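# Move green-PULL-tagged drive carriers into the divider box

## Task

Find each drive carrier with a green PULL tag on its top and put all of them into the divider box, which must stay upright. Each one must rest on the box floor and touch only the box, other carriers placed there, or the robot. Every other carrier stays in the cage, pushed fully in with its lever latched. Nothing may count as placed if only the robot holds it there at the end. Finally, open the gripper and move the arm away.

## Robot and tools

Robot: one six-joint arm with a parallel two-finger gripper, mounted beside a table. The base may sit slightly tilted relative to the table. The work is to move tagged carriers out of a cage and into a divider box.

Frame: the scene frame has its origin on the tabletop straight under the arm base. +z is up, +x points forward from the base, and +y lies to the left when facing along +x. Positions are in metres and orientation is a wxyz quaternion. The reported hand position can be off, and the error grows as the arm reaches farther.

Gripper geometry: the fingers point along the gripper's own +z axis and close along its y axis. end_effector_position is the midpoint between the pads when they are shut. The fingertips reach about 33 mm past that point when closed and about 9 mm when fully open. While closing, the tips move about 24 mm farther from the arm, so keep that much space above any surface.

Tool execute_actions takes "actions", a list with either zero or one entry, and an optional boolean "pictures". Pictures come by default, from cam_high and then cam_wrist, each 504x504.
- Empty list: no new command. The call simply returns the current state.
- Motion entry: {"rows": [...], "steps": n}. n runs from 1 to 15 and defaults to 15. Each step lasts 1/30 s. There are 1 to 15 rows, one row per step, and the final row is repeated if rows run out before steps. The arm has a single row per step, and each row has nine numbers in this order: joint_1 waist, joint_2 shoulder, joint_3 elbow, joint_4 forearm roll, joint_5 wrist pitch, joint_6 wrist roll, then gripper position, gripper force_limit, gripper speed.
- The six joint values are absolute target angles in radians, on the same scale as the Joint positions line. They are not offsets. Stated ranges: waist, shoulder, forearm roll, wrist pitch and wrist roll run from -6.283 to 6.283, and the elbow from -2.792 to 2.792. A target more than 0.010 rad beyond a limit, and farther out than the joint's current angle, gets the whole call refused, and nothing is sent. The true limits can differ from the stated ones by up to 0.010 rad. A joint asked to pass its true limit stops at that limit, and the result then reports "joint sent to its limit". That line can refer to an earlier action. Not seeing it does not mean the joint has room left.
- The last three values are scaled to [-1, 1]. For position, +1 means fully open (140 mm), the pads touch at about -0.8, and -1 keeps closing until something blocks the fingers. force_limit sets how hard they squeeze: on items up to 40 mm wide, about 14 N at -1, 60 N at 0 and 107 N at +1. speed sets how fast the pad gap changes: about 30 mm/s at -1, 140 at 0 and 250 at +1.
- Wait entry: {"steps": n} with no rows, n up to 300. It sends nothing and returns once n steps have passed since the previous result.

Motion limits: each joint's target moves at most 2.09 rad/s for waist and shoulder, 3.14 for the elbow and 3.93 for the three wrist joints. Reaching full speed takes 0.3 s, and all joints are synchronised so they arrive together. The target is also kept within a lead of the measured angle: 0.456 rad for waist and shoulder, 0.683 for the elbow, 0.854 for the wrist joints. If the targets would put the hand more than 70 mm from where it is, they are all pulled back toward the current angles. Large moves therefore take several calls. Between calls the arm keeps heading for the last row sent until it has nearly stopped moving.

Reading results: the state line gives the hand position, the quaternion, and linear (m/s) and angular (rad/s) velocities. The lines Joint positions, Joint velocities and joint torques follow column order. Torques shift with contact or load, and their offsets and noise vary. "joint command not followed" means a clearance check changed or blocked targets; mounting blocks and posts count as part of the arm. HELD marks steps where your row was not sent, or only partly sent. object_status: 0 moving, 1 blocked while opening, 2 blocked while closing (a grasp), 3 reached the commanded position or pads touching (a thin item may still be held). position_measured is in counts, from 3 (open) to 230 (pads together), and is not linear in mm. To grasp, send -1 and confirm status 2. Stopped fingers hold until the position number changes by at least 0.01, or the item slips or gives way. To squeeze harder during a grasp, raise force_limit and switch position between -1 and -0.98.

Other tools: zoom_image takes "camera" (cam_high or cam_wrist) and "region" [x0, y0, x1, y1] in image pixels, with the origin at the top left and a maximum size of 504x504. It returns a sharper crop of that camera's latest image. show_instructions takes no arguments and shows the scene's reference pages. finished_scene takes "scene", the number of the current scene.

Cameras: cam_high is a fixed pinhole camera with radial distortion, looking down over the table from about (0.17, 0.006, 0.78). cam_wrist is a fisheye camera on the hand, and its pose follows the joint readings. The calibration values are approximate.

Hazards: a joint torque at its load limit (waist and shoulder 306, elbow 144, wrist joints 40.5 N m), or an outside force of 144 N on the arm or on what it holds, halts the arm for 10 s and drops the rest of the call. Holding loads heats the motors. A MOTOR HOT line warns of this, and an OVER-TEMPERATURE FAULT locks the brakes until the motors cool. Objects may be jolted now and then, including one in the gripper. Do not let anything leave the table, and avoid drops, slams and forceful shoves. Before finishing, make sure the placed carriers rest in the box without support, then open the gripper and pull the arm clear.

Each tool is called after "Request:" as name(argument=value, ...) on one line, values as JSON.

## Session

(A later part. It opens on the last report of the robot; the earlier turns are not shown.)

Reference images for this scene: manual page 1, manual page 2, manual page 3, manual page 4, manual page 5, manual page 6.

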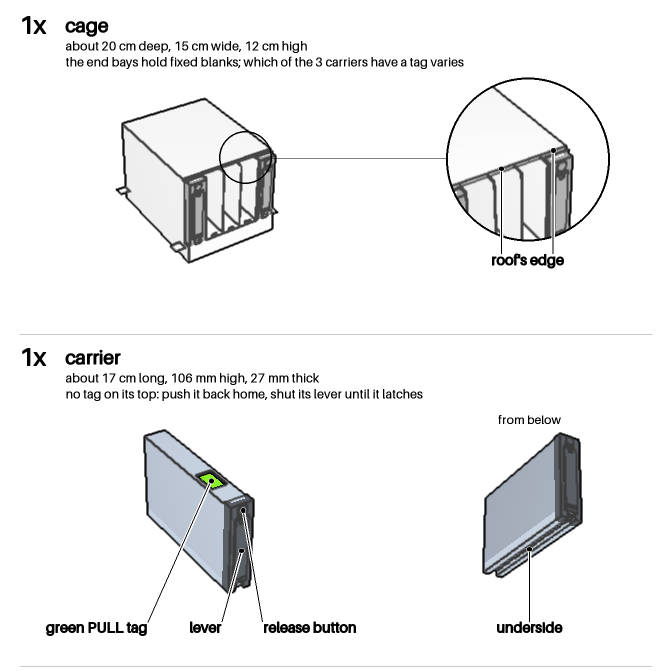

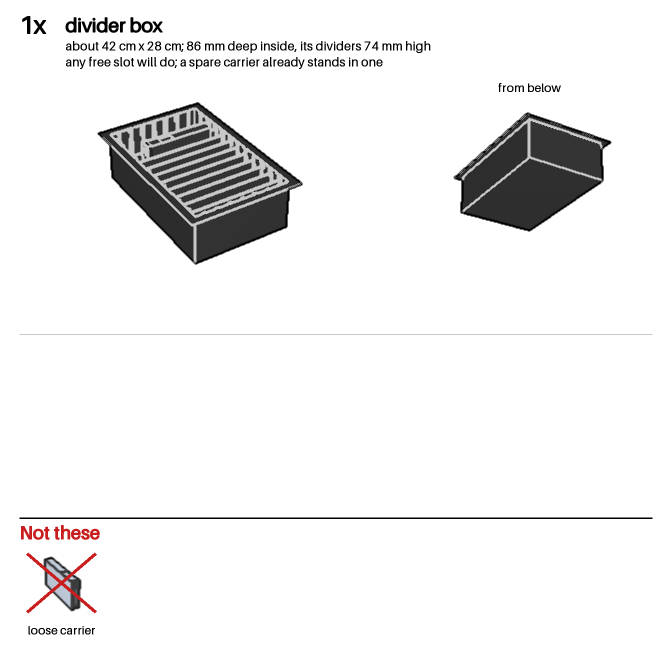

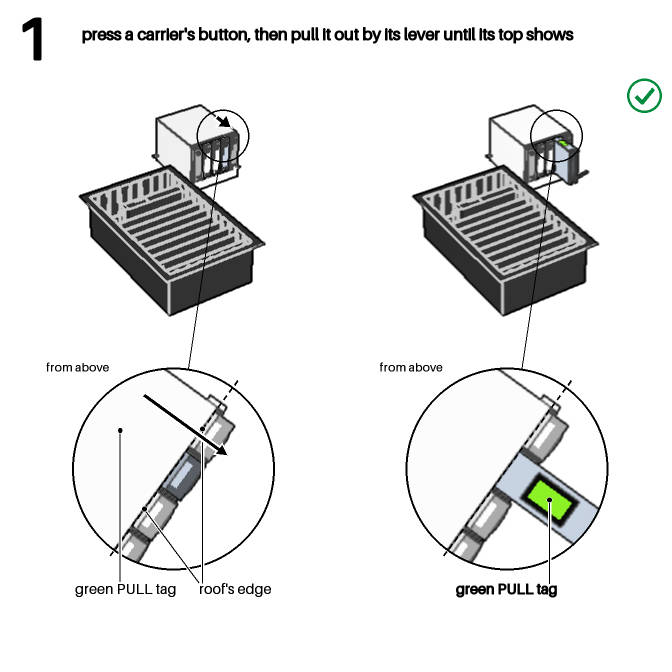

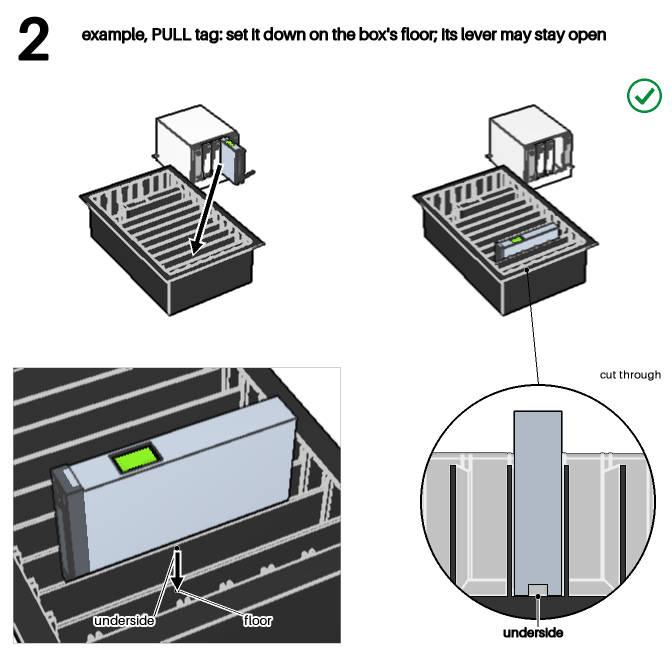

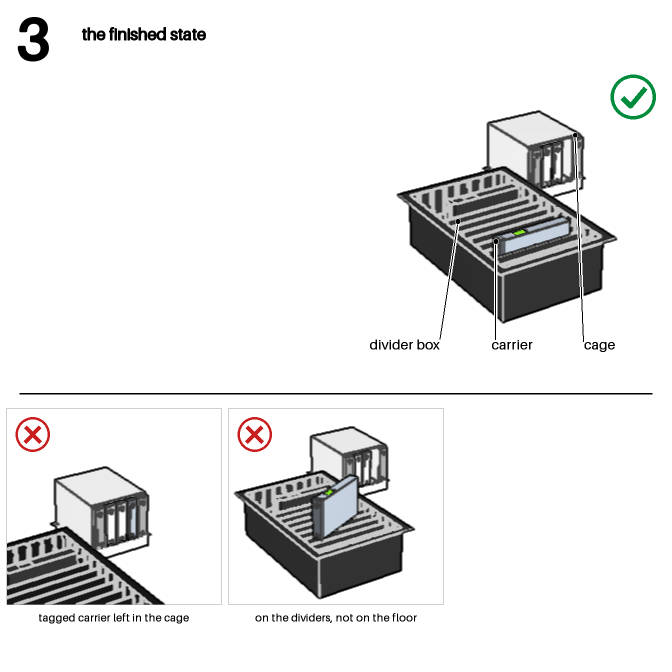

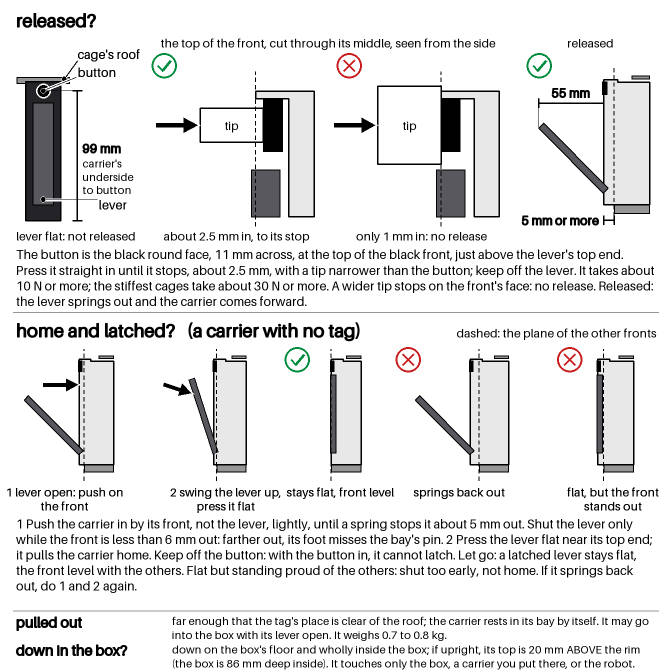

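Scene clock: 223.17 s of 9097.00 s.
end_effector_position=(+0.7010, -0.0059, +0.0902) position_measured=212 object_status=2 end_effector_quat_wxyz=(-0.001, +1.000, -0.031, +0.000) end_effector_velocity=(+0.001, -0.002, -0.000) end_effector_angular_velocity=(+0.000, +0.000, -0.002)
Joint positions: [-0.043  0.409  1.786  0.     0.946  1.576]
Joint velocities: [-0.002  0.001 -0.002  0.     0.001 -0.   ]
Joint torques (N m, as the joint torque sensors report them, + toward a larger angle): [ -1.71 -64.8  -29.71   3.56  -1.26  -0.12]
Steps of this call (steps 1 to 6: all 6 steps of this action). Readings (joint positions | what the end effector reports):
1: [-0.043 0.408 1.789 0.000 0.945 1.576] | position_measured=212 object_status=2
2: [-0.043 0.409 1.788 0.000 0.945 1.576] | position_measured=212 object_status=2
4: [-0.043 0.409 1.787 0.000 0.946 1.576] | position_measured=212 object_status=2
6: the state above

Request:
execute_actions(actions=[{"rows":[[-0.0435,0.4096,1.7862,0,0.9458,1.576,-0.55,0.3,-0.3],[-0.0435,0.4096,1.7862,0,0.9458,1.576,-0.55,0.3,-0.3],[-0.0435,0.4096,1.7862,0,0.9458,1.576,-0.55,0.3,-0.3],[-0.0435,0.4096,1.7862,0,0.9458,1.576,-0.55,0.3,-0.3],[-0.0435,0.405,1.782,0,0.9546,1.576,-0.55,0.3,-0.3],[-0.0435,0.399,1.7765,0,0.9661,1.576,-0.55,0.3,-0.3],[-0.0435,0.393,1.771,0,0.9776,1.576,-0.55,0.3,-0.3],[-0.0435,0.387,1.7655,0,0.9891,1.576,-0.55,0.3,-0.3],[-0.0435,0.381,1.76,0,1.0006,1.576,-0.55,0.3,-0.3],[-0.0435,0.377,1.756,0,1.0086,1.576,-0.55,0.3,-0.3],[-0.0435,0.377,1.756,0,1.0086,1.576,-0.55,0.3,-0.3],[-0.0435,0.377,1.756,0,1.0086,1.576,-0.55,0.3,-0.3],[-0.03,0.377,1.756,0,1.0086,1.59,-0.55,0.3,-0.3],[-0.015,0.377,1.756,0,1.0086,1.605,-0.55,0.3,-0.3],[-0.0018,0.377,1.756,0,1.0086,1.618,-0.55,0.3,-0.3]],"steps":15}], pictures=false)

Request:
execute_actions(actions=[{"rows":[[-0.0018,0.377,1.756,0,1.0086,1.618,-0.55,0.3,-0.3],[-0.0018,0.377,1.756,0,1.0086,1.618,-0.55,0.3,-0.3],[-0.0018,0.377,1.756,0,1.0086,1.618,-0.55,0.3,-0.3],[-0.0018,0.377,1.756,0,1.0086,1.618,-0.55,0.3,-0.3],[-0.0018,0.377,1.756,0,1.0086,1.618,-0.55,0.3,-0.3],[-0.0018,0.381,1.76,0,1.0006,1.618,-0.55,0.3,-0.3],[-0.0018,0.385,1.764,0,0.9926,1.618,-0.55,0.3,-0.3],[-0.0018,0.39,1.768,0,0.9836,1.618,-0.55,0.3,-0.3],[-0.0018,0.3938,1.7718,0,0.976,1.618,-0.55,0.3,-0.3]],"steps":15}])

Request:
zoom_image(camera="cam_wrist", region=[150, 120, 370, 310])

Scene clock: 228.60 s of 9097.00 s.
end_effector_position=(+0.7020, +0.0008, +0.1263) position_measured=199 object_status=3 end_effector_quat_wxyz=(-0.001, +0.999, -0.032, +0.000) end_effector_velocity=(-0.001, +0.185, +0.009) end_effector_angular_velocity=(+0.001, +0.003, +0.001)
Joint positions: [-0.034  0.378  1.757  0.     1.008  1.587]
Joint velocities: [ 0.263 -0.008 -0.007  0.001  0.018  0.261]
Joint torques (N m, as the joint torque sensors report them, + toward a larger angle): [ 12.33 -78.1  -34.76   4.09   0.1    0.03]
Steps of this call (steps 1 to 15: the robot went on to your last target; steps 16 to 90: nothing new was sent; then 1.93 s passed at rest; steps 91 to 105: all 15 steps of this action). Readings (joint positions | what the end effector reports):
91: [-0.043 0.410 1.786 0.000 0.946 1.576] | position_measured=212 object_status=0
92: [-0.044 0.410 1.786 0.000 0.946 1.576] | position_measured=212 object_status=0
94: [-0.044 0.410 1.786 0.000 0.946 1.576] | position_measured=200 object_status=0
98: [-0.044 0.401 1.778 0.000 0.963 1.576] | position_measured=199 object_status=0
105: the state above

Scene clock: 229.10 s of 9097.00 s.
end_effector_position=(+0.7015, +0.0233, +0.1083) position_measured=199 object_status=3 end_effector_quat_wxyz=(-0.001, +1.000, -0.032, +0.000) end_effector_velocity=(-0.000, -0.000, -0.004) end_effector_angular_velocity=(+0.000, -0.000, -0.001)
Joint positions: [-0.002  0.394  1.771  0.     0.976  1.618]
Joint velocities: [-0.     0.003  0.003  0.001 -0.006  0.   ]
Joint torques (N m, as the joint torque sensors report them, + toward a larger angle): [ -1.2  -76.77 -32.16   3.83   0.01  -0.05]
Steps of this call (steps 1 to 15: all 15 steps of this action). Readings (joint positions | what the end effector reports):
1: [-0.024 0.377 1.756 0.000 1.008 1.596] | position_measured=199 object_status=3
2: [-0.014 0.377 1.756 0.000 1.008 1.606] | position_measured=199 object_status=3
4: [-0.004 0.377 1.756 0.000 1.009 1.616] | position_measured=199 object_status=3
8: [-0.002 0.380 1.759 0.000 1.001 1.618] | position_measured=199 object_status=3
15: the state above
camera_calibration (this result's frames):
cam_wrist: T_world_to_cam=[[-0.30327, -0.952886, -0.00591775, 0.237993], [-0.918999, 0.290832, 0.26619, 0.620278], [-0.251928, 0.0861659, -0.963902, 0.454834], [0, 0, 0, 1]] pos_world=[0.756797, 0.00719204, 0.274712]

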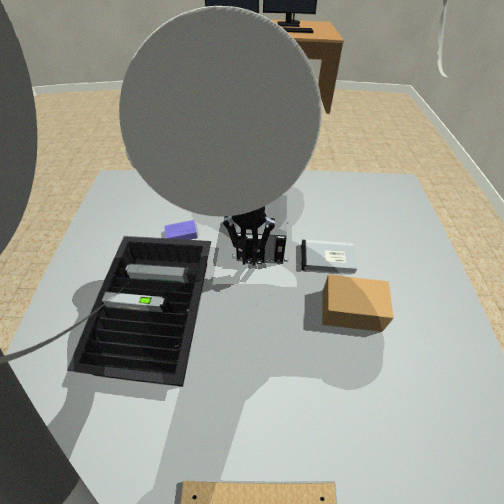

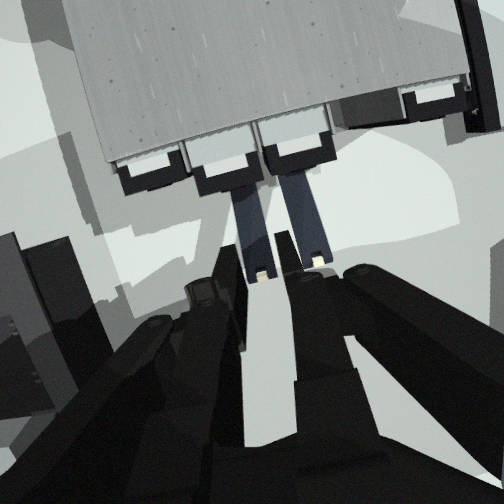

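Region (150, 120, 370, 310) of cam_wrist's 504x504 image, scaled by 2.291, with more detail than that image has; it fills the top 435 rows of this view, and the rest is white.

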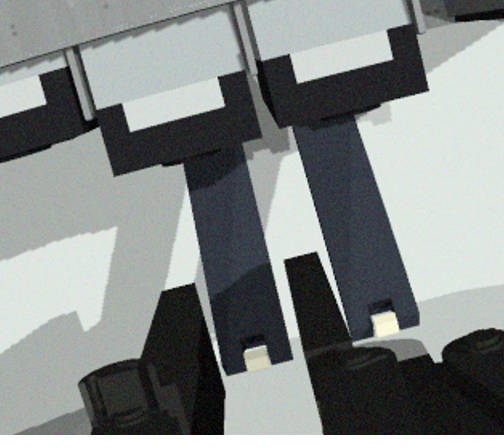

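Request:
execute_actions(actions=[{"rows":[[-0.001,0.396,1.7738,0,0.9718,1.6188,-0.55,0.3,-0.6],[-0.001,0.399,1.7763,0,0.9663,1.6188,-0.55,0.3,-0.6],[-0.001,0.402,1.7785,0,0.9611,1.6188,-0.55,0.3,-0.6],[-0.001,0.405,1.7807,0,0.9559,1.6188,-0.55,0.3,-0.6],[-0.001,0.408,1.7828,0,0.9508,1.6188,-0.55,0.3,-0.6],[-0.001,0.4107,1.7846,0,0.9463,1.6188,-0.55,0.3,-0.6],[-0.001,0.4107,1.7846,0,0.9463,1.6188,-0.55,0.3,-0.6],[-0.001,0.4107,1.7846,0,0.9463,1.6188,-0.55,0.3,-0.6],[-0.001,0.4107,1.7846,0,0.9463,1.6188,-0.55,0.3,-0.6],[-0.001,0.4107,1.7846,0,0.9463,1.6188,-1,0.3,-0.6]],"steps":15}], pictures=false)

Request:
execute_actions(actions=[{"rows":[[-0.001,0.4107,1.7846,0,0.9463,1.6188,-1,0.3,-0.6]],"steps":5}], pictures=false)

Request:
execute_actions(actions=[{"rows":[[-0.0009,0.408,1.7887,0,0.9449,1.6189,-1,0.3,-0.6],[-0.0007,0.404,1.7948,0,0.9428,1.6191,-1,0.3,-0.6],[-0.0005,0.4,1.8009,0,0.9407,1.6193,-1,0.3,-0.6],[-0.0002,0.396,1.8069,0,0.9387,1.6196,-1,0.3,-0.6],[0,0.3919,1.813,0,0.9367,1.6198,-1,0.3,-0.6],[0.0002,0.3879,1.8191,0,0.9346,1.62,-1,0.3,-0.6],[0.0004,0.3839,1.8252,0,0.9325,1.6202,-1,0.3,-0.6],[0.0006,0.3799,1.8313,0,0.9304,1.6204,-1,0.3,-0.6],[0.0008,0.3759,1.8374,0,0.9283,1.6206,-1,0.3,-0.6],[0.0011,0.3718,1.8435,0,0.9263,1.6209,-1,0.3,-0.6],[0.0013,0.3678,1.8496,0,0.9242,1.6211,-1,0.3,-0.6],[0.0015,0.3638,1.8557,0,0.9221,1.6213,-1,0.3,-0.6]],"steps":15}])

Scene clock: 235.47 s of 9097.00 s.
end_effector_position=(+0.7015, +0.0239, +0.0903) position_measured=212 object_status=0 end_effector_quat_wxyz=(-0.001, +1.000, -0.031, +0.000) end_effector_velocity=(+0.000, -0.001, -0.000) end_effector_angular_velocity=(+0.000, -0.001, -0.002)
Joint positions: [-0.001  0.411  1.785 -0.     0.946  1.619]
Joint velocities: [-0.002  0.     0.     0.    -0.001 -0.   ]
Joint torques (N m, as the joint torque sensors report them, + toward a larger angle): [ -1.4  -64.17 -31.33   3.57  -2.24  -0.04]
Steps of this call (steps 1 to 15: the robot went on to your last target; steps 16 to 90: nothing new was sent; then 2.87 s passed at rest; steps 91 to 105: all 15 steps of this action). Readings (joint positions | what the end effector reports):
91: [-0.002 0.394 1.772 -0.000 0.976 1.618] | position_measured=199 object_status=3
92: [-0.002 0.395 1.772 -0.000 0.974 1.618] | position_measured=199 object_status=3
94: [-0.001 0.399 1.776 -0.000 0.967 1.619] | position_measured=199 object_status=3
98: [-0.001 0.409 1.783 -0.000 0.950 1.619] | position_measured=199 object_status=3
105: the state above

Scene clock: 235.63 s of 9097.00 s.
end_effector_position=(+0.7015, +0.0239, +0.0903) position_measured=212 object_status=0 end_effector_quat_wxyz=(-0.001, +1.000, -0.031, +0.000) end_effector_velocity=(+0.000, +0.001, -0.000) end_effector_angular_velocity=(+0.001, +0.000, +0.002)
Joint positions: [-0.001  0.411  1.785 -0.     0.946  1.619]
Joint velocities: [ 0.001  0.001 -0.     0.001 -0.    -0.   ]
Joint torques (N m, as the joint torque sensors report them, + toward a larger angle): [ -2.14 -64.83 -30.5    3.49  -1.53  -0.19]
Steps of this call (steps 1 to 5: all 5 steps of this action). Readings (joint positions | what the end effector reports):
1: [-0.001 0.411 1.785 -0.000 0.946 1.619] | position_measured=212 object_status=0
2: [-0.001 0.411 1.785 -0.000 0.946 1.619] | position_measured=212 object_status=0
4: [-0.001 0.411 1.785 -0.000 0.946 1.619] | position_measured=212 object_status=0
5: the state above

Scene clock: 236.13 s of 9097.00 s.
end_effector_position=(+0.6673, +0.0260, +0.0903) position_measured=212 object_status=2 end_effector_quat_wxyz=(-0.001, +1.000, -0.031, +0.000) end_effector_velocity=(-0.020, +0.002, +0.001) end_effector_angular_velocity=(+0.000, -0.005, +0.001)
Joint positions: [ 0.001  0.365  1.854 -0.     0.923  1.621]
Joint velocities: [ 0.003 -0.029  0.042  0.    -0.018  0.002]
Joint torques (N m, as the joint torque sensors report them, + toward a larger angle): [ -2.69 -57.78 -33.29   3.63   0.84   0.24]
Steps of this call (steps 1 to 15: all 15 steps of this action). Readings (joint positions | what the end effector reports):
1: [-0.001 0.411 1.785 -0.000 0.946 1.619] | position_measured=212 object_status=0
2: [-0.001 0.410 1.786 -0.000 0.946 1.619] | position_measured=212 object_status=0
4: [-0.001 0.405 1.794 -0.000 0.943 1.619] | position_measured=212 object_status=2
8: [0.000 0.390 1.816 -0.000 0.936 1.620] | position_measured=212 object_status=2
15: the state above
camera_calibration (this result's frames):
cam_wrist: T_world_to_cam=[[-0.303204, -0.952908, -0.00572945, 0.230069], [-0.91889, 0.290777, 0.266628, 0.592765], [-0.252406, 0.0861076, -0.963782, 0.428938], [0, 0, 0, 1]] pos_world=[0.72271, 0.00993709, 0.256673]

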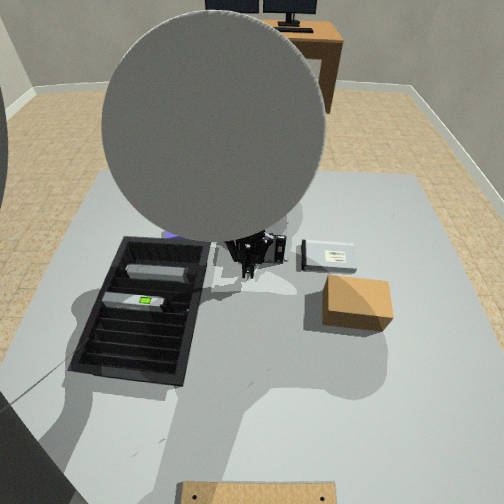

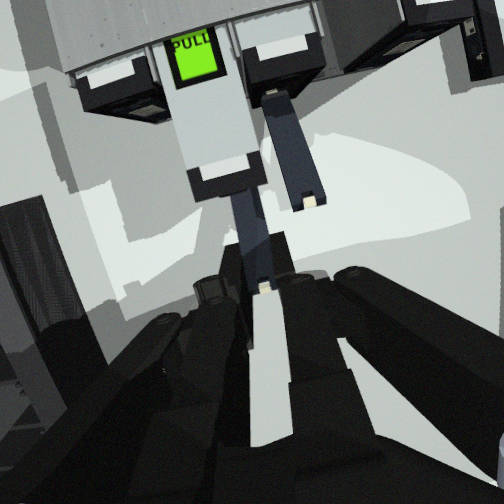

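Request:
execute_actions(actions=[{"rows":[[0.0017,0.361,1.8598,0,0.9208,1.6215,-1,0.3,-0.6],[0.0019,0.357,1.8658,0,0.9188,1.6217,-1,0.3,-0.6],[0.0021,0.353,1.8717,0,0.9169,1.6219,-1,0.3,-0.6],[0.0024,0.349,1.8776,0,0.915,1.6222,-1,0.3,-0.6],[0.0026,0.345,1.8836,0,0.913,1.6224,-1,0.3,-0.6],[0.0028,0.341,1.8895,0,0.9111,1.6226,-1,0.3,-0.6],[0.0031,0.337,1.8954,0,0.9092,1.6229,-1,0.3,-0.6],[0.0033,0.333,1.9014,0,0.9072,1.6231,-1,0.3,-0.6],[0.0035,0.33,1.9058,0,0.9058,1.6233,-1,0.3,-0.6],[0.0036,0.3278,1.9091,0,0.9047,1.6234,-1,0.3,-0.6],[0.0036,0.3278,1.9091,0,0.9047,1.6234,-1,0.3,-0.6],[0.0036,0.3278,1.9091,0,0.9047,1.6234,-1,0.3,-0.6],[0.0036,0.3278,1.9091,0,0.9047,1.6234,-1,0.3,-0.6],[0.0036,0.3278,1.9091,0,0.9047,1.6234,-0.38,0.3,-0.3]],"steps":15}], pictures=false)

Scene clock: 240.47 s of 9097.00 s.
end_effector_position=(+0.6396, +0.0277, +0.0902) position_measured=212 object_status=0 end_effector_quat_wxyz=(-0.001, +1.000, -0.032, +0.000) end_effector_velocity=(-0.005, +0.000, -0.001) end_effector_angular_velocity=(+0.000, +0.004, -0.001)
Joint positions: [0.004 0.328 1.909 0.    0.905 1.623]
Joint velocities: [-0.    -0.004  0.008  0.    -0.     0.001]
Joint torques (N m, as the joint torque sensors report them, + toward a larger angle): [ -1.86 -64.17 -31.46   3.17   0.53  -0.14]
Steps of this call (steps 1 to 15: the robot went on to your last target; steps 16 to 90: nothing new was sent; then 0.83 s passed at rest; steps 91 to 105: all 15 steps of this action). Readings (joint positions | what the end effector reports):
91: [0.002 0.364 1.856 0.000 0.922 1.621] | position_measured=212 object_status=2
92: [0.002 0.363 1.857 0.000 0.922 1.621] | position_measured=212 object_status=2
94: [0.002 0.358 1.865 0.000 0.919 1.622] | position_measured=212 object_status=2
98: [0.003 0.343 1.887 0.000 0.912 1.623] | position_measured=212 object_status=2
105: the state above

Request:
execute_actions(actions=[{"rows":[[0.0036,0.32,1.903,0,0.9186,1.6234,-0.38,1,-0.3],[0.0036,0.308,1.893,0,0.9406,1.6234,-0.38,1,-0.3],[0.0036,0.295,1.882,0,0.9646,1.6234,-0.38,1,-0.3],[0.0036,0.282,1.87,0,0.9896,1.6234,-0.38,1,-0.3],[0.0036,0.269,1.858,0,1.0146,1.6234,-0.38,1,-0.3],[0.0036,0.2562,1.8457,0,1.0397,1.6234,-0.38,1,-0.3],[0.0036,0.2562,1.8457,0,1.0397,1.6234,-0.38,1,-0.3],[0.0036,0.2562,1.8457,0,1.0397,1.6234,-0.38,1,-0.3],[0.003,0.268,1.829,0,1.0446,1.6228,-0.38,1,-0.3],[0.002,0.286,1.804,0,1.0516,1.6218,-0.38,1,-0.3],[0.001,0.304,1.779,0,1.0586,1.6208,-0.38,1,-0.3],[0,0.322,1.754,0,1.0656,1.6198,-0.38,1,-0.3],[-0.001,0.34,1.729,0,1.0726,1.6188,-0.38,1,-0.3],[-0.002,0.36,1.701,0,1.0806,1.618,-0.38,1,-0.3],[-0.0025,0.3767,1.6776,0,1.0873,1.6173,-0.38,1,-0.3]],"steps":15}], pictures=false)

Request:
execute_actions(actions=[{"rows":[[-0.0025,0.3767,1.6776,0,1.0873,1.6173,-0.38,1,-0.3],[-0.0025,0.3767,1.6776,0,1.0873,1.6173,-0.38,1,-0.3],[-0.0025,0.3767,1.6776,0,1.0873,1.6173,-0.38,1,-0.3],[-0.0025,0.3767,1.6776,0,1.0873,1.6173,-0.38,1,-0.3],[-0.0025,0.382,1.6836,0,1.076,1.6173,-0.38,1,-0.3],[-0.0025,0.3874,1.6896,0,1.0646,1.6173,-0.38,1,-0.3]],"steps":13}])

Scene clock: 245.87 s of 9097.00 s.
end_effector_position=(+0.6843, +0.0249, +0.1661) position_measured=177 object_status=3 end_effector_quat_wxyz=(-0.001, +1.000, -0.031, +0.000) end_effector_velocity=(+0.340, -0.023, -0.001) end_effector_angular_velocity=(+0.002, +0.002, -0.003)
Joint positions: [ 0.     0.32   1.757 -0.     1.065  1.62 ]
Joint velocities: [-0.028  0.488 -0.682  0.002  0.196 -0.026]
Joint torques (N m, as the joint torque sensors report them, + toward a larger angle): [ -0.82 -64.52 -36.12   4.6    0.18  -0.27]
Steps of this call (steps 1 to 15: the robot went on to your last target; steps 16 to 90: nothing new was sent; then 1.90 s passed at rest; steps 91 to 105: all 15 steps of this action). Readings (joint positions | what the end effector reports):
91: [0.004 0.328 1.909 -0.000 0.905 1.623] | position_measured=177 object_status=3
92: [0.004 0.326 1.908 -0.000 0.909 1.623] | position_measured=177 object_status=3
94: [0.004 0.313 1.898 -0.000 0.932 1.623] | position_measured=177 object_status=3
98: [0.004 0.270 1.859 -0.000 1.013 1.623] | position_measured=177 object_status=3
105: the state above

Scene clock: 246.30 s of 9097.00 s.
end_effector_position=(+0.7237, +0.0224, +0.1519) position_measured=177 object_status=3 end_effector_quat_wxyz=(-0.001, +1.000, -0.032, +0.000) end_effector_velocity=(-0.001, -0.001, -0.003) end_effector_angular_velocity=(+0.000, +0.002, -0.002)
Joint positions: [-0.002  0.387  1.689  0.     1.065  1.617]
Joint velocities: [-0.001  0.002  0.004  0.    -0.004  0.001]
Joint torques (N m, as the joint torque sensors report them, + toward a larger angle): [ -0.73 -71.21 -36.13   3.92   0.31  -0.16]
Steps of this call (steps 1 to 13: all 13 steps of this action). Readings (joint positions | what the end effector reports):
1: [-0.001 0.337 1.733 -0.000 1.071 1.619] | position_measured=177 object_status=3
2: [-0.001 0.353 1.711 0.000 1.078 1.618] | position_measured=177 object_status=3
4: [-0.002 0.372 1.684 0.000 1.085 1.618] | position_measured=177 object_status=3
8: [-0.002 0.384 1.686 0.000 1.071 1.617] | position_measured=177 object_status=3
13: the state above
camera_calibration (this result's frames):
cam_wrist: T_world_to_cam=[[-0.303266, -0.952887, -0.00596821, 0.24415], [-0.919004, 0.290815, 0.266191, 0.629349], [-0.251914, 0.0862115, -0.963902, 0.502573], [0, 0, 0, 1]] pos_world=[0.779022, 0.00629527, 0.318361]

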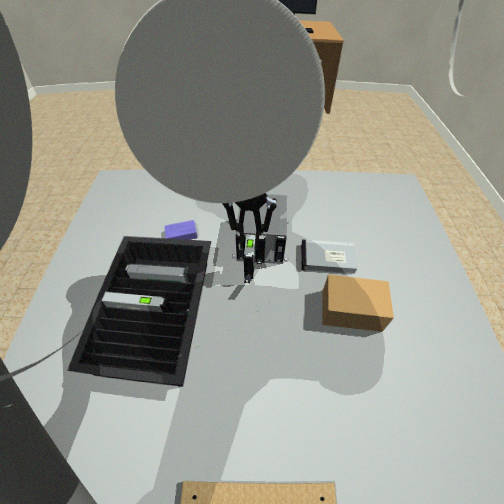

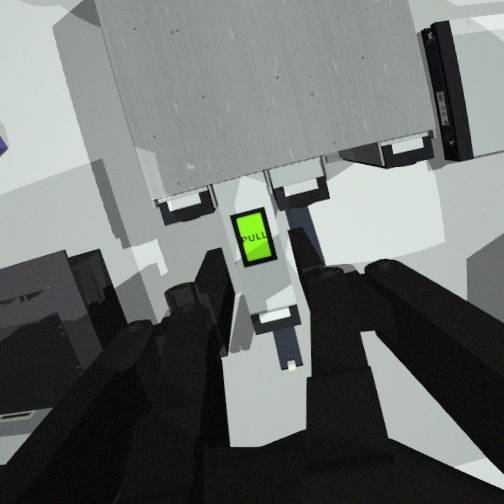

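Request:
execute_actions(actions=[{"rows":[[-0.0025,0.39,1.6925,0,1.0591,1.6173,-0.38,1,-0.6],[-0.0025,0.3935,1.6962,0,1.0519,1.6173,-0.38,1,-0.6],[-0.0025,0.397,1.6998,0,1.0448,1.6173,-0.38,1,-0.6],[-0.0025,0.4005,1.7034,0,1.0377,1.6173,-0.38,1,-0.6],[-0.0025,0.404,1.707,0,1.0306,1.6173,-0.38,1,-0.6],[-0.0025,0.4075,1.7106,0,1.0235,1.6173,-0.38,1,-0.6],[-0.0025,0.4106,1.7137,0,1.0173,1.6173,-0.38,1,-0.6]],"steps":13}])

Scene clock: 248.63 s of 9097.00 s.
end_effector_position=(+0.7235, +0.0224, +0.1234) position_measured=177 object_status=3 end_effector_quat_wxyz=(-0.001, +1.000, -0.031, +0.000) end_effector_velocity=(+0.001, -0.001, -0.002) end_effector_angular_velocity=(-0.001, -0.003, -0.001)
Joint positions: [-0.003  0.41   1.714 -0.     1.018  1.617]
Joint velocities: [-0.001  0.002  0.001 -0.001 -0.006  0.   ]
Joint torques (N m, as the joint torque sensors report them, + toward a larger angle): [ -1.93 -73.27 -35.34   3.79   0.08  -0.11]
Steps of this call (steps 1 to 15: the robot went on to your last target; steps 16 to 57: nothing new was sent; steps 58 to 70: all 13 steps of this action). Readings (joint positions | what the end effector reports):
58: [-0.003 0.387 1.690 -0.000 1.065 1.617] | position_measured=177 object_status=3
59: [-0.002 0.388 1.690 -0.000 1.063 1.617] | position_measured=177 object_status=3
61: [-0.003 0.393 1.695 -0.000 1.053 1.617] | position_measured=177 object_status=3
65: [-0.003 0.406 1.709 -0.000 1.027 1.617] | position_measured=177 object_status=3
70: the state above
camera_calibration (this result's frames):
cam_wrist: T_world_to_cam=[[-0.303232, -0.952899, -0.00577145, 0.24385], [-0.918937, 0.290811, 0.266427, 0.636654], [-0.252199, 0.0860926, -0.963838, 0.475239], [0, 0, 0, 1]] pos_world=[0.778843, 0.00630399, 0.289839]

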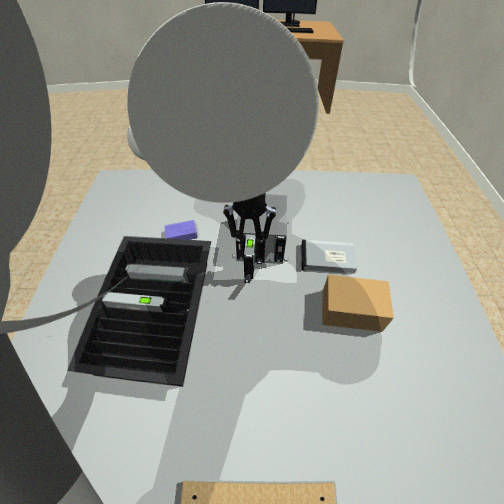

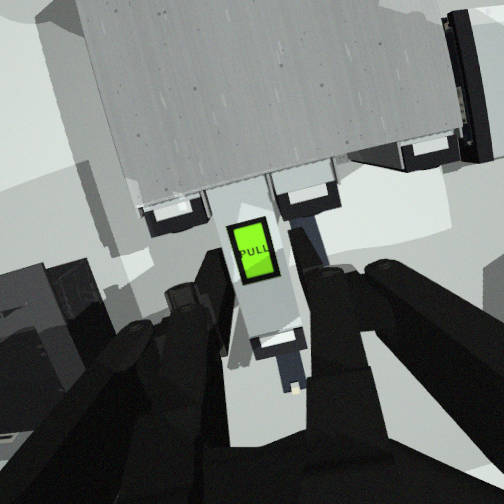

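Request:
execute_actions(actions=[{"rows":[[-0.0025,0.4106,1.7137,0,1.0173,1.6173,-1,1,-0.6]],"steps":14}], pictures=false)

Request:
execute_actions(actions=[{"rows":[[-0.0025,0.4103,1.7135,0,1.0178,1.6173,-1,1,-0.6],[-0.0024,0.4082,1.7166,0,1.0168,1.6174,-1,1,-0.6],[-0.0022,0.4047,1.7218,0,1.0151,1.6176,-1,1,-0.6],[-0.002,0.4,1.7288,0,1.0128,1.6178,-1,1,-0.6],[-0.0017,0.3943,1.7373,0,1.01,1.6181,-1,1,-0.6],[-0.0014,0.3886,1.7458,0,1.0072,1.6184,-1,1,-0.6],[-0.0011,0.3828,1.7544,0,1.0044,1.6187,-1,1,-0.6],[-0.0008,0.3771,1.7629,0,1.0016,1.619,-1,1,-0.6],[-0.0006,0.3714,1.7714,0,0.9988,1.6192,-1,1,-0.6],[-0.0003,0.3656,1.78,0,0.996,1.6195,-1,1,-0.6],[0,0.3599,1.7885,0,0.9932,1.6198,-1,1,-0.6],[0.0003,0.3542,1.797,0,0.9904,1.6201,-1,1,-0.6],[0.0006,0.3484,1.8055,0,0.9877,1.6204,-1,1,-0.6],[0.0009,0.3427,1.8139,0,0.985,1.6207,-1,1,-0.6],[0.0012,0.337,1.8222,0,0.9824,1.621,-1,1,-0.6]],"steps":15}], pictures=false)

Request:
execute_actions(actions=[{"rows":[[0.0015,0.3313,1.8305,0,0.9798,1.6213,-1,1,-0.6],[0.0018,0.3256,1.8386,0,0.9774,1.6216,-1,1,-0.6],[0.0021,0.3199,1.8467,0,0.975,1.6219,-1,1,-0.6],[0.0024,0.3142,1.8548,0,0.9726,1.6222,-1,1,-0.6],[0.0028,0.3085,1.8628,0,0.9703,1.6226,-1,1,-0.6],[0.0031,0.3028,1.8708,0,0.968,1.6229,-1,1,-0.6],[0.0034,0.2971,1.8788,0,0.9657,1.6232,-1,1,-0.6],[0.0037,0.2914,1.8867,0,0.9635,1.6235,-1,1,-0.6],[0.0041,0.2857,1.8946,0,0.9613,1.6239,-1,1,-0.6],[0.0044,0.28,1.9024,0,0.9592,1.6242,-1,1,-0.6],[0.0047,0.2743,1.9102,0,0.9571,1.6245,-1,1,-0.6],[0.005,0.269,1.9174,0,0.9552,1.6248,-1,1,-0.6],[0.0053,0.2646,1.9234,0,0.9536,1.6251,-1,1,-0.6]],"steps":15}])

Scene clock: 254.90 s of 9097.00 s.
end_effector_position=(+0.7235, +0.0224, +0.1232) position_measured=197 object_status=2 end_effector_quat_wxyz=(-0.001, +1.000, -0.032, +0.000) end_effector_velocity=(+0.000, +0.000, +0.000) end_effector_angular_velocity=(-0.001, -0.001, +0.002)
Joint positions: [-0.003  0.411  1.714  0.     1.017  1.617]
Joint velocities: [ 0.    -0.    -0.001 -0.001 -0.    -0.001]
Joint torques (N m, as the joint torque sensors report them, + toward a larger angle): [ -4.66 -54.95 -26.43   2.43  -2.12  -0.11]
Steps of this call (steps 1 to 15: the robot went on to your last target; steps 16 to 90: nothing new was sent; then 2.80 s passed at rest; steps 91 to 104: all 14 steps of this action). Readings (joint positions | what the end effector reports):
91: [-0.003 0.411 1.714 0.000 1.017 1.617] | position_measured=177 object_status=0
92: [-0.003 0.411 1.714 0.000 1.017 1.617] | position_measured=178 object_status=0
94: [-0.003 0.411 1.714 0.000 1.017 1.617] | position_measured=186 object_status=0
98: [-0.003 0.411 1.714 0.000 1.017 1.617] | position_measured=197 object_status=0
104: the state above

Scene clock: 255.40 s of 9097.00 s.
end_effector_position=(+0.6810, +0.0251, +0.1234) position_measured=197 object_status=2 end_effector_quat_wxyz=(-0.001, +1.000, -0.032, -0.000) end_effector_velocity=(-0.123, +0.007, -0.001) end_effector_angular_velocity=(+0.000, -0.001, -0.001)
Joint positions: [0.    0.352 1.801 0.    0.989 1.62 ]
Joint velocities: [ 0.008 -0.17   0.249  0.    -0.08   0.009]
Joint torques (N m, as the joint torque sensors report them, + toward a larger angle): [  2.53 -83.62 -41.5    3.97  -0.68   0.78]
Steps of this call (steps 1 to 15: all 15 steps of this action). Readings (joint positions | what the end effector reports):
1: [-0.003 0.411 1.714 0.000 1.017 1.617] | position_measured=197 object_status=2
2: [-0.003 0.411 1.714 0.000 1.017 1.617] | position_measured=197 object_status=2
4: [-0.003 0.408 1.717 0.000 1.016 1.617] | position_measured=197 object_status=2
8: [-0.002 0.392 1.742 0.000 1.009 1.618] | position_measured=197 object_status=2
15: the state above

Scene clock: 255.90 s of 9097.00 s.
end_effector_position=(+0.6209, +0.0288, +0.1236) position_measured=197 object_status=2 end_effector_quat_wxyz=(-0.001, +1.000, -0.031, +0.000) end_effector_velocity=(-0.066, +0.004, +0.000) end_effector_angular_velocity=(+0.001, +0.001, -0.000)
Joint positions: [ 0.005  0.268  1.918 -0.     0.955  1.625]
Joint velocities: [ 0.005 -0.091  0.124  0.001 -0.031  0.005]
Joint torques (N m, as the joint torque sensors report them, + toward a larger angle): [ -5.03 -56.08 -40.17   4.02  -0.91   0.25]
Steps of this call (steps 1 to 15: all 15 steps of this action). Readings (joint positions | what the end effector reports):
1: [0.001 0.346 1.809 0.000 0.987 1.621] | position_measured=197 object_status=2
2: [0.001 0.340 1.817 0.000 0.984 1.621] | position_measured=197 object_status=2
4: [0.002 0.329 1.834 0.000 0.979 1.621] | position_measured=197 object_status=2
8: [0.003 0.306 1.866 -0.000 0.969 1.623] | position_measured=197 object_status=2
15: the state above
camera_calibration (this result's frames):
cam_wrist: T_world_to_cam=[[-0.303171, -0.952919, -0.0057535, 0.218809], [-0.91896, 0.290758, 0.266407, 0.540476], [-0.252191, 0.086054, -0.963844, 0.448975], [0, 0, 0, 1]] pos_world=[0.67624, 0.012723, 0.290014]

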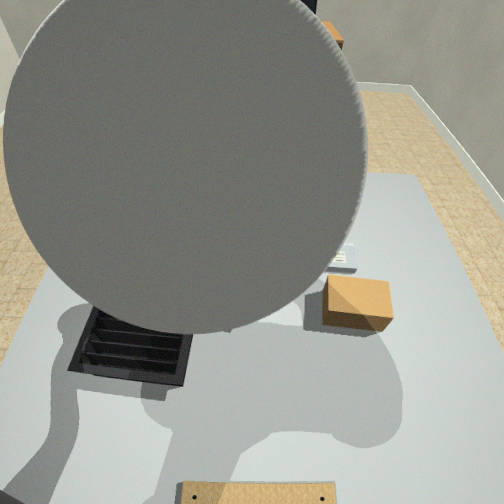

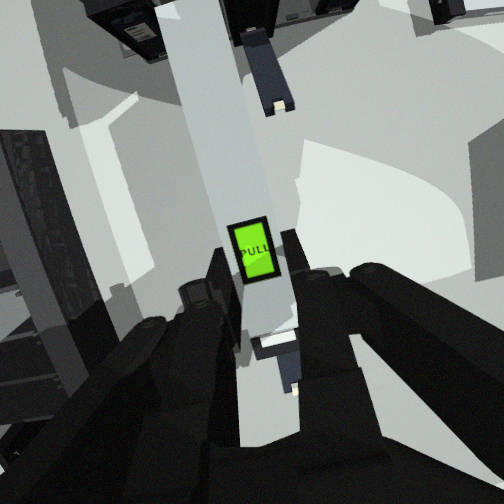

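Request:
execute_actions(actions=[{"rows":[[0.0053,0.262,1.921,0,0.9586,1.6251,-1,1,-0.6],[0.0053,0.257,1.9165,0,0.9681,1.6251,-1,1,-0.6],[0.0053,0.25,1.91,0,0.9816,1.6251,-1,1,-0.6],[0.0053,0.242,1.902,0,0.9976,1.6251,-1,1,-0.6],[0.0053,0.234,1.894,0,1.0136,1.6251,-1,1,-0.6],[0.0053,0.226,1.885,0,1.0306,1.6251,-1,1,-0.6],[0.0053,0.218,1.876,0,1.0476,1.6251,-1,1,-0.6],[0.0053,0.21,1.8665,0,1.0651,1.6251,-1,1,-0.6],[0.0053,0.202,1.857,0,1.0826,1.6251,-1,1,-0.6],[0.0053,0.194,1.847,0,1.1006,1.6251,-1,1,-0.6],[0.0053,0.186,1.837,0,1.1186,1.6251,-1,1,-0.6],[0.0053,0.178,1.827,0,1.1366,1.6251,-1,1,-0.6],[0.0053,0.171,1.817,0,1.1536,1.6251,-1,1,-0.6],[0.01,0.166,1.81,0,1.1656,1.614,-1,1,-0.6],[0.02,0.163,1.811,0,1.1676,1.59,-1,1,-0.6]],"steps":15}], pictures=false)

Request:
execute_actions(actions=[{"rows":[[0.035,0.16,1.8145,0,1.1671,1.553,-1,1,-0.6],[0.052,0.156,1.819,0,1.1666,1.512,-1,1,-0.6],[0.069,0.152,1.8235,0,1.1661,1.471,-1,1,-0.6],[0.086,0.148,1.828,0,1.1656,1.43,-1,1,-0.6],[0.103,0.144,1.8325,0,1.1651,1.389,-1,1,-0.6],[0.12,0.14,1.837,0,1.1646,1.348,-1,1,-0.6],[0.137,0.1365,1.8413,0,1.1638,1.307,-1,1,-0.6],[0.154,0.1327,1.8457,0,1.1632,1.266,-1,1,-0.6],[0.171,0.1289,1.8501,0,1.1626,1.2245,-1,1,-0.6],[0.188,0.1251,1.8545,0,1.162,1.183,-1,1,-0.6],[0.205,0.1213,1.8589,0,1.1614,1.142,-1,1,-0.6],[0.222,0.1174,1.8634,0,1.1608,1.101,-1,1,-0.6],[0.239,0.1136,1.8678,0,1.1602,1.06,-1,1,-0.6],[0.256,0.1098,1.8722,0,1.1596,1.019,-1,1,-0.6],[0.273,0.106,1.8766,0,1.159,0.978,-1,1,-0.6]],"steps":15}], pictures=false)

Request:
execute_actions(actions=[{"rows":[[0.29,0.1022,1.881,0,1.1584,0.937,-1,1,-0.6],[0.307,0.0984,1.8854,0,1.1578,0.896,-1,1,-0.6],[0.324,0.0946,1.8898,0,1.1572,0.8545,-1,1,-0.6],[0.341,0.0908,1.8942,0,1.1566,0.813,-1,1,-0.6],[0.358,0.087,1.8986,0,1.156,0.772,-1,1,-0.6],[0.375,0.0831,1.9031,0,1.1554,0.731,-1,1,-0.6],[0.392,0.0793,1.9075,0,1.1548,0.69,-1,1,-0.6],[0.409,0.0755,1.9119,0,1.1542,0.649,-1,1,-0.6],[0.424,0.0721,1.9158,0,1.1537,0.613,-1,1,-0.6],[0.437,0.0692,1.9191,0,1.1533,0.581,-1,1,-0.6],[0.448,0.0667,1.922,0,1.1529,0.555,-1,1,-0.6],[0.456,0.065,1.9241,0,1.1525,0.535,-1,1,-0.6],[0.461,0.0638,1.9254,0,1.1524,0.523,-1,1,-0.6],[0.4638,0.0632,1.9261,0,1.1523,0.5165,-1,1,-0.6]],"steps":15}], pictures=false)

Request:
execute_actions(actions=[{"rows":[[0.4638,0.066,1.9305,0,1.1451,0.5165,-1,1,-0.6],[0.4638,0.069,1.9352,0,1.1374,0.5165,-1,1,-0.6],[0.4638,0.072,1.9399,0,1.1297,0.5165,-1,1,-0.6],[0.4638,0.075,1.9446,0,1.122,0.5165,-1,1,-0.6],[0.4638,0.078,1.9493,0,1.1143,0.5165,-1,1,-0.6],[0.4638,0.081,1.954,0,1.1066,0.5165,-1,1,-0.6],[0.4638,0.0835,1.9579,0,1.1002,0.5165,-1,1,-0.6],[0.4638,0.0856,1.9611,0,1.0949,0.5165,-1,1,-0.6]],"steps":15}])

Request:
zoom_image(camera="cam_wrist", region=[190, 0, 330, 240])

Scene clock: 266.37 s of 9097.00 s.
end_effector_position=(+0.6173, +0.0291, +0.2249) position_measured=197 object_status=2 end_effector_quat_wxyz=(-0.001, +1.000, -0.031, +0.000) end_effector_velocity=(-0.014, +0.021, +0.264) end_effector_angular_velocity=(-0.001, -0.006, +0.113)
Joint positions: [0.006 0.177 1.825 0.    1.139 1.625]
Joint velocities: [ 0.034 -0.206 -0.269 -0.001  0.469 -0.079]
Joint torques (N m, as the joint torque sensors report them, + toward a larger angle): [  3.18 -53.78 -37.5    4.11   0.06  -0.16]
Steps of this call (steps 1 to 15: the robot went on to your last target; steps 16 to 90: nothing new was sent; then 6.97 s passed at rest; steps 91 to 105: all 15 steps of this action). Readings (joint positions | what the end effector reports):
91: [0.005 0.265 1.923 0.000 0.954 1.625] | position_measured=197 object_status=2
92: [0.005 0.264 1.923 0.000 0.955 1.625] | position_measured=197 object_status=2
94: [0.005 0.258 1.918 0.000 0.967 1.625] | position_measured=197 object_status=2
98: [0.005 0.231 1.891 0.000 1.019 1.625] | position_measured=197 object_status=2
105: the state above

Scene clock: 266.87 s of 9097.00 s.
end_effector_position=(+0.5685, +0.1488, +0.2417) position_measured=197 object_status=2 end_effector_quat_wxyz=(-0.001, +0.949, +0.316, +0.000) end_effector_velocity=(-0.146, +0.271, +0.000) end_effector_angular_velocity=(-0.001, -0.004, +1.705)
Joint positions: [0.212 0.12  1.861 0.    1.161 1.126]
Joint velocities: [ 0.501 -0.113  0.129 -0.001 -0.018 -1.203]
Joint torques (N m, as the joint torque sensors report them, + toward a larger angle): [ -0.6  -50.26 -42.43   4.04  -0.23   0.2 ]
Steps of this call (steps 1 to 15: all 15 steps of this action). Readings (joint positions | what the end effector reports):
1: [0.009 0.171 1.818 0.000 1.152 1.616] | position_measured=197 object_status=2
2: [0.016 0.167 1.815 0.000 1.159 1.599] | position_measured=197 object_status=2
4: [0.037 0.160 1.816 0.000 1.164 1.547] | position_measured=197 object_status=2
8: [0.096 0.146 1.830 0.000 1.166 1.407] | position_measured=197 object_status=2
15: the state above

Scene clock: 267.37 s of 9097.00 s.
end_effector_position=(+0.4853, +0.2643, +0.2407) position_measured=197 object_status=2 end_effector_quat_wxyz=(-0.001, +0.745, +0.667, +0.001) end_effector_velocity=(-0.105, +0.112, -0.002) end_effector_angular_velocity=(+0.000, -0.002, +0.895)
Joint positions: [0.451 0.066 1.923 0.    1.153 0.548]
Joint velocities: [ 0.264 -0.059  0.068  0.    -0.009 -0.631]
Joint torques (N m, as the joint torque sensors report them, + toward a larger angle): [-11.46 -40.72 -41.86   3.84  -0.23  -0.16]
Steps of this call (steps 1 to 15: all 15 steps of this action). Readings (joint positions | what the end effector reports):
1: [0.229 0.116 1.865 0.000 1.161 1.085] | position_measured=197 object_status=2
2: [0.246 0.112 1.869 0.000 1.160 1.044] | position_measured=197 object_status=2
4: [0.280 0.105 1.878 0.000 1.159 0.962] | position_measured=197 object_status=2
8: [0.348 0.089 1.896 0.000 1.156 0.798] | position_measured=197 object_status=2
15: the state above

Scene clock: 267.87 s of 9097.00 s.
end_effector_position=(+0.4802, +0.2698, +0.2107) position_measured=197 object_status=2 end_effector_quat_wxyz=(-0.000, +0.730, +0.683, +0.001) end_effector_velocity=(-0.001, +0.000, -0.002) end_effector_angular_velocity=(-0.000, +0.000, +0.001)
Joint positions: [ 0.464  0.085  1.961 -0.     1.095  0.517]
Joint velocities: [ 0.001  0.001  0.002 -0.    -0.003 -0.   ]
Joint torques (N m, as the joint torque sensors report them, + toward a larger angle): [ -0.62 -46.12 -40.08   4.13  -0.21  -0.1 ]
Steps of this call (steps 1 to 15: all 15 steps of this action). Readings (joint positions | what the end effector reports):
1: [0.458 0.064 1.925 0.000 1.153 0.531] | position_measured=197 object_status=2
2: [0.462 0.064 1.927 0.000 1.150 0.522] | position_measured=197 object_status=2
4: [0.463 0.068 1.934 0.000 1.139 0.518] | position_measured=197 object_status=2
8: [0.464 0.079 1.952 -0.000 1.110 0.517] | position_measured=197 object_status=2
15: the state above
camera_calibration (this result's frames):
cam_wrist: T_world_to_cam=[[0.95178, -0.306753, -0.00423278, -0.370914], [-0.294755, -0.918203, 0.264617, 0.344756], [-0.0850586, -0.250609, -0.964344, 0.487411], [0, 0, 0, 1]] pos_world=[0.496106, 0.324927, 0.377233]

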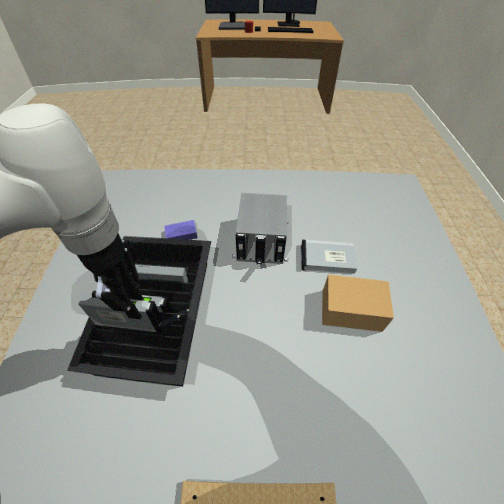

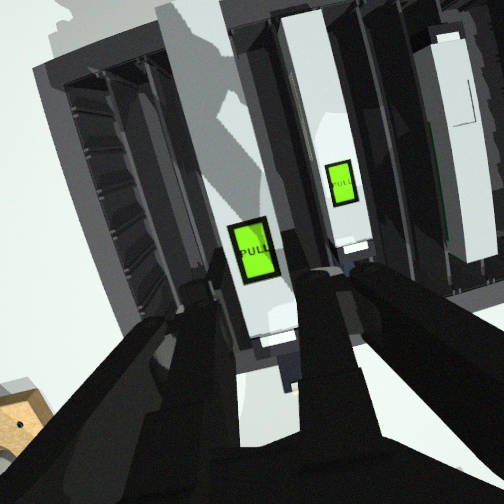

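Region (190, 0, 330, 240) of cam_wrist's 504x504 image, scaled by 2.100, with more detail than that image has; it fills the left 294 columns of this view, and the rest is white.

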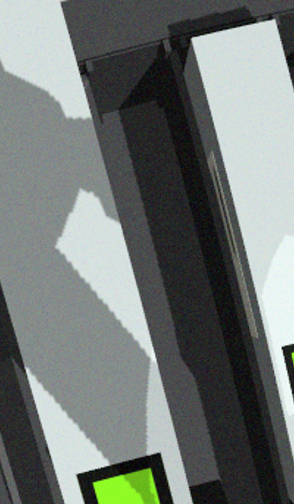

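Request:
zoom_image(camera="cam_wrist", region=[215, 15, 295, 95])

Region (215, 15, 295, 95) of cam_wrist's 504x504 image, scaled by 6.300, with more detail than that image has.

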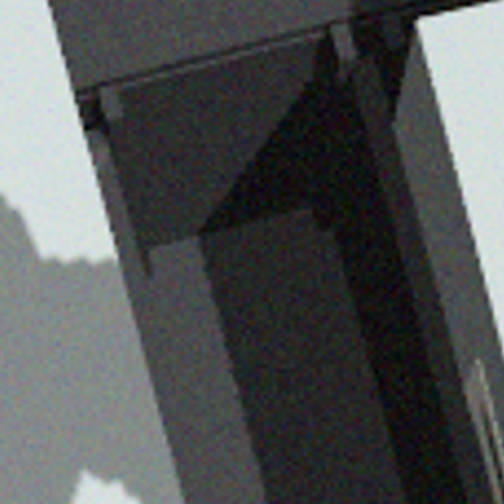

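Request:
execute_actions(actions=[{"rows":[[0.4647,0.0851,1.9637,0,1.0928,0.5174,-1,1,-0.6],[0.4647,0.0867,1.966,0,1.0889,0.5174,-1,1,-0.6],[0.4647,0.0883,1.9682,0,1.0851,0.5174,-1,1,-0.6],[0.4647,0.0899,1.9704,0,1.0813,0.5174,-1,1,-0.6],[0.4647,0.0916,1.9726,0,1.0774,0.5174,-1,1,-0.6],[0.4647,0.0932,1.9748,0,1.0736,0.5174,-1,1,-0.6],[0.4647,0.0949,1.977,0,1.0697,0.5174,-1,1,-0.6],[0.4647,0.0957,1.9781,0,1.0678,0.5174,-1,1,-0.6],[0.4647,0.0965,1.9792,0,1.0659,0.5174,-1,1,-0.6],[0.4647,0.0974,1.9803,0,1.0639,0.5174,-1,1,-0.6],[0.4647,0.0982,1.9814,0,1.062,0.5174,-1,1,-0.6]],"steps":15}], pictures=false)

Request:
execute_actions(actions=[{"rows":[[0.4647,0.0986,1.9819,0,1.0611,0.5174,-1,1,-0.6],[0.4647,0.099,1.9825,0,1.0601,0.5174,-1,1,-0.6],[0.4647,0.0995,1.983,0,1.0591,0.5174,-1,1,-0.6]],"steps":8}], pictures=false)

Scene clock: 273.80 s of 9097.00 s.
end_effector_position=(+0.4791, +0.2699, +0.1939) position_measured=197 object_status=2 end_effector_quat_wxyz=(-0.001, +0.730, +0.683, +0.001) end_effector_velocity=(-0.001, +0.001, -0.004) end_effector_angular_velocity=(+0.000, +0.001, -0.000)
Joint positions: [0.465 0.098 1.981 0.    1.062 0.517]
Joint velocities: [ 0.001  0.003  0.004  0.001 -0.006  0.001]
Joint torques (N m, as the joint torque sensors report them, + toward a larger angle): [ -1.21 -48.6  -37.37   4.5    0.81  -0.06]
Steps of this call (steps 1 to 15: the robot went on to your last target; steps 16 to 90: nothing new was sent; then 2.43 s passed at rest; steps 91 to 105: all 15 steps of this action). Readings (joint positions | what the end effector reports):
91: [0.464 0.086 1.961 0.000 1.095 0.516] | position_measured=197 object_status=2
92: [0.464 0.086 1.962 0.000 1.094 0.516] | position_measured=197 object_status=2
94: [0.465 0.087 1.966 0.000 1.089 0.517] | position_measured=197 object_status=2
98: [0.465 0.093 1.974 0.000 1.075 0.517] | position_measured=197 object_status=2
105: the state above

Scene clock: 274.07 s of 9097.00 s.
end_effector_position=(+0.4791, +0.2699, +0.1922) position_measured=197 object_status=2 end_effector_quat_wxyz=(-0.001, +0.730, +0.683, +0.001) end_effector_velocity=(-0.000, +0.000, -0.001) end_effector_angular_velocity=(+0.000, +0.000, +0.000)
Joint positions: [0.465 0.099 1.983 0.    1.059 0.517]
Joint velocities: [ 0.     0.     0.001  0.    -0.001 -0.   ]
Joint torques (N m, as the joint torque sensors report them, + toward a larger angle): [ -0.31 -48.02 -36.33   4.8    1.47   0.  ]
Steps of this call (steps 1 to 8: all 8 steps of this action). Readings (joint positions | what the end effector reports):
1: [0.465 0.098 1.981 0.000 1.062 0.517] | position_measured=197 object_status=2
2: [0.465 0.098 1.981 0.000 1.062 0.517] | position_measured=197 object_status=2
4: [0.465 0.099 1.982 0.000 1.060 0.517] | position_measured=197 object_status=2
8: the state above

Request:
execute_actions(actions=[{"rows":[[0.4642,0.1003,1.9821,0,1.0592,0.5169,-1,1,-0.6],[0.4642,0.1003,1.9821,0,1.0592,0.5169,-1,1,-0.6],[0.4642,0.1007,1.9826,0,1.0583,0.5169,-1,1,-0.6],[0.4642,0.1012,1.9832,0,1.0572,0.5169,-1,1,-0.6],[0.4642,0.102,1.9843,0,1.0553,0.5169,-1,1,-0.6],[0.4642,0.1029,1.9853,0,1.0534,0.5169,-1,1,-0.6],[0.4642,0.1038,1.9864,0,1.0514,0.5169,-1,1,-0.6],[0.4642,0.1047,1.9875,0,1.0494,0.5169,-1,1,-0.6]],"steps":13}], pictures=false)

Scene clock: 277.70 s of 9097.00 s.
end_effector_position=(+0.4797, +0.2699, +0.1872) position_measured=197 object_status=2 end_effector_quat_wxyz=(-0.000, +0.730, +0.683, +0.001) end_effector_velocity=(-0.000, +0.000, -0.002) end_effector_angular_velocity=(+0.000, -0.000, +0.000)
Joint positions: [ 0.464  0.105  1.987 -0.     1.05   0.517]
Joint velocities: [ 0.     0.001  0.002  0.    -0.003 -0.   ]
Joint torques (N m, as the joint torque sensors report them, + toward a larger angle): [ -0.5  -49.83 -38.35   3.9    0.16  -0.18]
Steps of this call (steps 1 to 15: the robot went on to your last target; steps 16 to 90: nothing new was sent; then 0.20 s passed at rest; steps 91 to 103: all 13 steps of this action). Readings (joint positions | what the end effector reports):
91: [0.465 0.100 1.983 0.000 1.059 0.517] | position_measured=197 object_status=2
92: [0.465 0.100 1.983 -0.000 1.059 0.517] | position_measured=197 object_status=2
94: [0.465 0.100 1.983 -0.000 1.059 0.517] | position_measured=197 object_status=2
98: [0.464 0.103 1.985 -0.000 1.054 0.517] | position_measured=197 object_status=2
103: the state above


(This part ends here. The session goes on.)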